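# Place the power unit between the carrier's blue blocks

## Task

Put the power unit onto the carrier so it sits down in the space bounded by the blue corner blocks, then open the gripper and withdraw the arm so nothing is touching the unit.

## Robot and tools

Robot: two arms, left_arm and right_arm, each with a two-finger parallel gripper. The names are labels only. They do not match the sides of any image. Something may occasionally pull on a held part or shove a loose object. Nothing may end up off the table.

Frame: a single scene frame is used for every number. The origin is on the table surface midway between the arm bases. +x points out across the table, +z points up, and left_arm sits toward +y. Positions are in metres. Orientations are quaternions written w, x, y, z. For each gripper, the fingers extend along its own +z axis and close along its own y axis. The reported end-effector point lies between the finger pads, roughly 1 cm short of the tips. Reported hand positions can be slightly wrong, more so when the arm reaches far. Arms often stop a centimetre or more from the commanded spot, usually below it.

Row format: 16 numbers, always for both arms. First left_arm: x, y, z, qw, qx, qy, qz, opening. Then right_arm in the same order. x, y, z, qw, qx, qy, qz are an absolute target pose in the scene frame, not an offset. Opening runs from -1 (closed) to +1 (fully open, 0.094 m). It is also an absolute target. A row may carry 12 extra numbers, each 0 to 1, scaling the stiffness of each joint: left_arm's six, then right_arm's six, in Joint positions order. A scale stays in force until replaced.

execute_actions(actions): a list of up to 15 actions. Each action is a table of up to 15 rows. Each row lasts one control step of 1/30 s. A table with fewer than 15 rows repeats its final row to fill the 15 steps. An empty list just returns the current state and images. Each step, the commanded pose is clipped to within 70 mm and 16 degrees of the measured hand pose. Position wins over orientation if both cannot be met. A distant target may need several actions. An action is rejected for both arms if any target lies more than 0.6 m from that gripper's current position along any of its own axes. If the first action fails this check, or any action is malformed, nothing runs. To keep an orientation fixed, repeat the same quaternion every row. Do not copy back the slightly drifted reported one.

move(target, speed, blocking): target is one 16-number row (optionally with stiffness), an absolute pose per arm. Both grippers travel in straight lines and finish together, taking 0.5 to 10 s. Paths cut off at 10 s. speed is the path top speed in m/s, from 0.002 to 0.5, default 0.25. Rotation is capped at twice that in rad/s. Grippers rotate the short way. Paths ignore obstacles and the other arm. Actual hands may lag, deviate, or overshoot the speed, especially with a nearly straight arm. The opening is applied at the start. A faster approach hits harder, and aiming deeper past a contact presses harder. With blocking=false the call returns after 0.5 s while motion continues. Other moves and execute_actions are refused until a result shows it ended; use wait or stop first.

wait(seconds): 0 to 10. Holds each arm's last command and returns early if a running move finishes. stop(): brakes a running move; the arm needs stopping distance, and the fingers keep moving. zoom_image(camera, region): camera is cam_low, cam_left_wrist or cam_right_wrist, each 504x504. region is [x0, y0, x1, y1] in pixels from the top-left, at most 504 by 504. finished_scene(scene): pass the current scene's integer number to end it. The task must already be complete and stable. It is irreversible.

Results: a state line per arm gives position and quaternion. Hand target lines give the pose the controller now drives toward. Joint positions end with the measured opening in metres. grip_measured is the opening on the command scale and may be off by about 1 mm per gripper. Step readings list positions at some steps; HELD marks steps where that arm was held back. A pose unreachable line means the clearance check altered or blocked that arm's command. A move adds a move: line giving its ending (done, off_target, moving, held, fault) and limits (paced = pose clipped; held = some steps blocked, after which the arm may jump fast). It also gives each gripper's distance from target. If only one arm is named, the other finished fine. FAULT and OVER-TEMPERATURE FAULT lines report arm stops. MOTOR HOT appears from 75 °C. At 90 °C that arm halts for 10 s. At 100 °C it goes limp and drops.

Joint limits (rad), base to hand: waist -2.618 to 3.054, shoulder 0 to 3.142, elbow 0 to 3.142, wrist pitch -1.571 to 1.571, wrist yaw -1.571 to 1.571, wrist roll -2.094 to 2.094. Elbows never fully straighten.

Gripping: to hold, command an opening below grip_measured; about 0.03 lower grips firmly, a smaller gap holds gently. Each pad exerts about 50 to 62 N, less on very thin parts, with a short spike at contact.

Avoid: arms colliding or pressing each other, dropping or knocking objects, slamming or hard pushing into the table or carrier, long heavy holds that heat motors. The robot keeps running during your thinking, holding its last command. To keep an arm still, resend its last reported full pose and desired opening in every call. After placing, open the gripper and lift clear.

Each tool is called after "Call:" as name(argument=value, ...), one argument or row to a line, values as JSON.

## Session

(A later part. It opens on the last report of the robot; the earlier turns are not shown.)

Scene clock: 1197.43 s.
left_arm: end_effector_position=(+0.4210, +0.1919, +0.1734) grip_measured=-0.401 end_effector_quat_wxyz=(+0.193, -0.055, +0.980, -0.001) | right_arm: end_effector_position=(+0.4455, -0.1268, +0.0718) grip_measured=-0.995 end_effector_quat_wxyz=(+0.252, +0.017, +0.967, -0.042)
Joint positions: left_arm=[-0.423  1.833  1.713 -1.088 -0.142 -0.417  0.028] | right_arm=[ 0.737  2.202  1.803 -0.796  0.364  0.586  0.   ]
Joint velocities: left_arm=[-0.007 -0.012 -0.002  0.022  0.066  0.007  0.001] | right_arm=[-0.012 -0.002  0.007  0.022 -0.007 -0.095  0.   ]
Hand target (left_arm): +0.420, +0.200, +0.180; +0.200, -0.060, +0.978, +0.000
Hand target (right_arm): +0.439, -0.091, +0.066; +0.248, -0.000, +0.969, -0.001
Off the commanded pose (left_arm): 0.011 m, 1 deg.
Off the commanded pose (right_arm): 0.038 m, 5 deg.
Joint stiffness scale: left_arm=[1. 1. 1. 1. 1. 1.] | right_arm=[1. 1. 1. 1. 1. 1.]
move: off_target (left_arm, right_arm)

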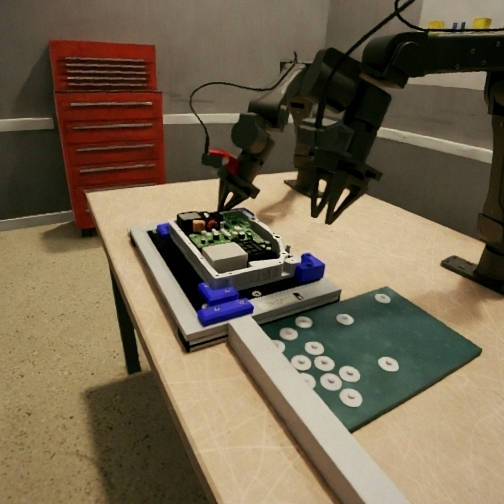

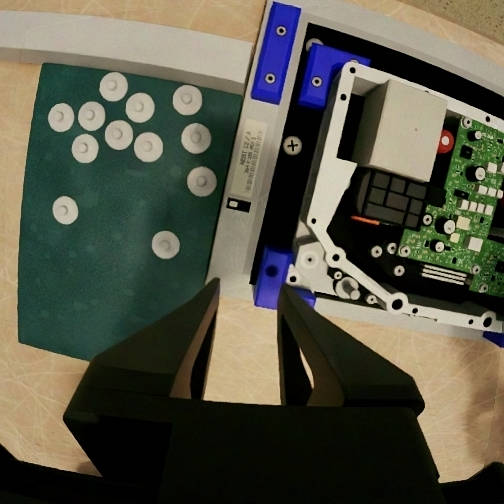

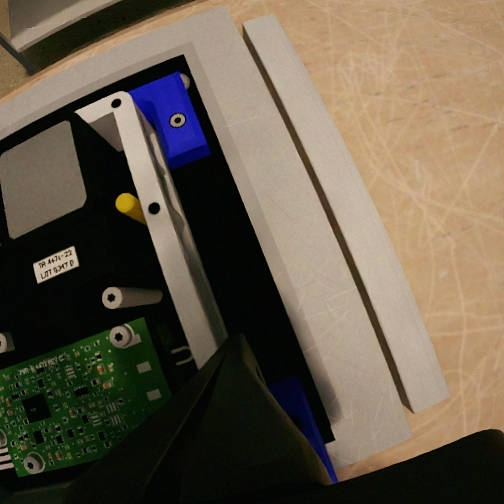

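Dropped in. Retreat.

Call:
move(
  target=[0.35,0.22,0.18,0.2,-0.06,0.977,0,-0.4, 0.44,-0.16,0.10,0.25,0,0.968,0,-1],
  speed=0.08,
)

Call:
move(
  target=[0.3,0.22,0.18,0.2,-0.06,0.977,0,-0.4, 0.3,-0.2,0.17,0.2,0,0.98,0,-1],
  speed=0.15,
)

Scene clock: 1204.37 s.
left_arm: end_effector_position=(+0.3507, +0.2160, +0.1747) grip_measured=-0.401 end_effector_quat_wxyz=(+0.189, -0.055, +0.980, +0.001) | right_arm: end_effector_position=(+0.4410, -0.1561, +0.0979) grip_measured=-0.995 end_effector_quat_wxyz=(+0.251, +0.001, +0.968, -0.002)
Joint positions: left_arm=[-0.423  1.554  1.407 -1.07  -0.142 -0.417  0.028] | right_arm=[ 0.657  2.052  1.671 -0.746  0.256  0.484  0.   ]
Joint velocities: left_arm=[ 0.002 -0.007 -0.022  0.007  0.066 -0.022  0.001] | right_arm=[-0.002 -0.022  0.012  0.051  0.007 -0.007  0.   ]
Hand target (left_arm): +0.349, +0.219, +0.179; +0.200, -0.060, +0.978, +0.000
Hand target (right_arm): +0.439, -0.160, +0.100; +0.251, -0.000, +0.968, -0.000
Off the commanded pose (left_arm): 0.007 m, 1 deg.
Off the commanded pose (right_arm): 0.005 m, 0 deg.
Joint stiffness scale: left_arm=[1. 1. 1. 1. 1. 1.] | right_arm=[1. 1. 1. 1. 1. 1.]
move: done

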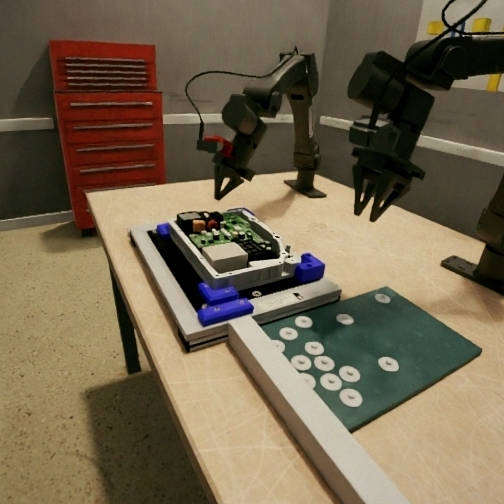

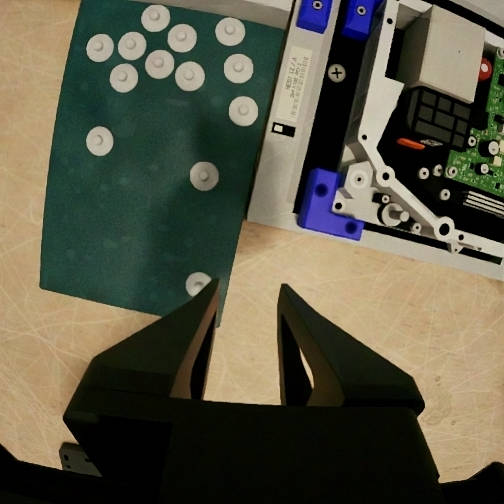

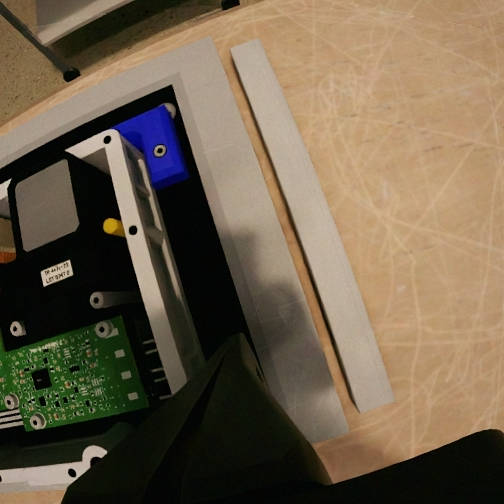

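Scene clock: 1206.00 s.
left_arm: end_effector_position=(+0.3051, +0.2177, +0.1768) grip_measured=-0.401 end_effector_quat_wxyz=(+0.194, -0.060, +0.979, -0.005) | right_arm: end_effector_position=(+0.3083, -0.1968, +0.1726) grip_measured=-0.995 end_effector_quat_wxyz=(+0.210, +0.004, +0.978, +0.003)
Joint positions: left_arm=[-0.474  1.381  1.258 -1.088 -0.156 -0.476  0.028] | right_arm=[ 0.741  1.584  1.417 -1.051  0.238  0.589  0.   ]
Joint velocities: left_arm=[-0.002 -0.012 -0.002  0.007  0.037 -0.007 -0.   ] | right_arm=[-0.002  0.012 -0.012 -0.022 -0.022  0.037  0.001]
Hand target (left_arm): +0.300, +0.219, +0.180; +0.200, -0.060, +0.978, -0.001
Hand target (right_arm): +0.299, -0.198, +0.169; +0.199, +0.001, +0.980, -0.000
Off the commanded pose (left_arm): 0.006 m, 1 deg.
Off the commanded pose (right_arm): 0.009 m, 1 deg.
Joint stiffness scale: left_arm=[1. 1. 1. 1. 1. 1.] | right_arm=[1. 1. 1. 1. 1. 1.]
move: done

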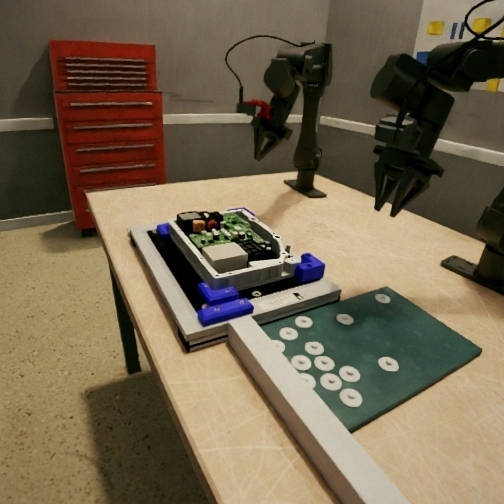

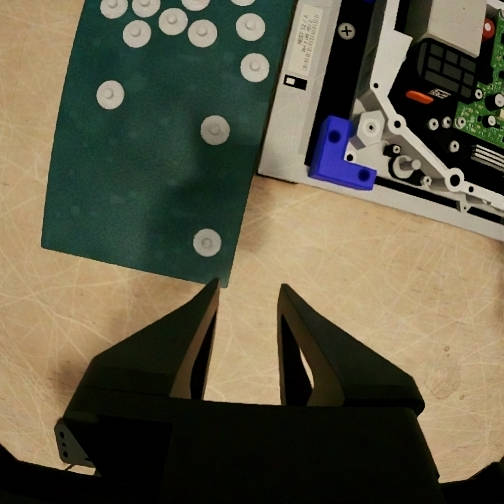

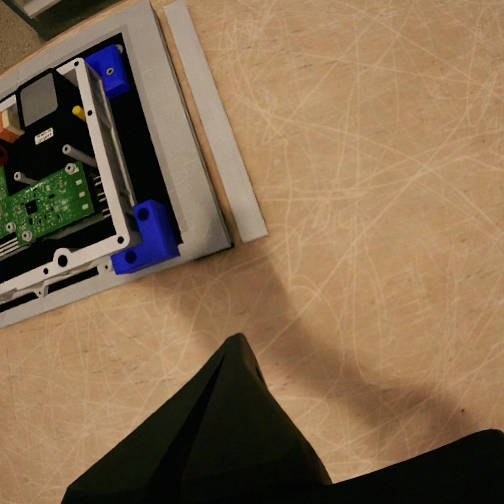

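Call:
finished_scene(
  scene=1,
)

The scene is finished: the task was done.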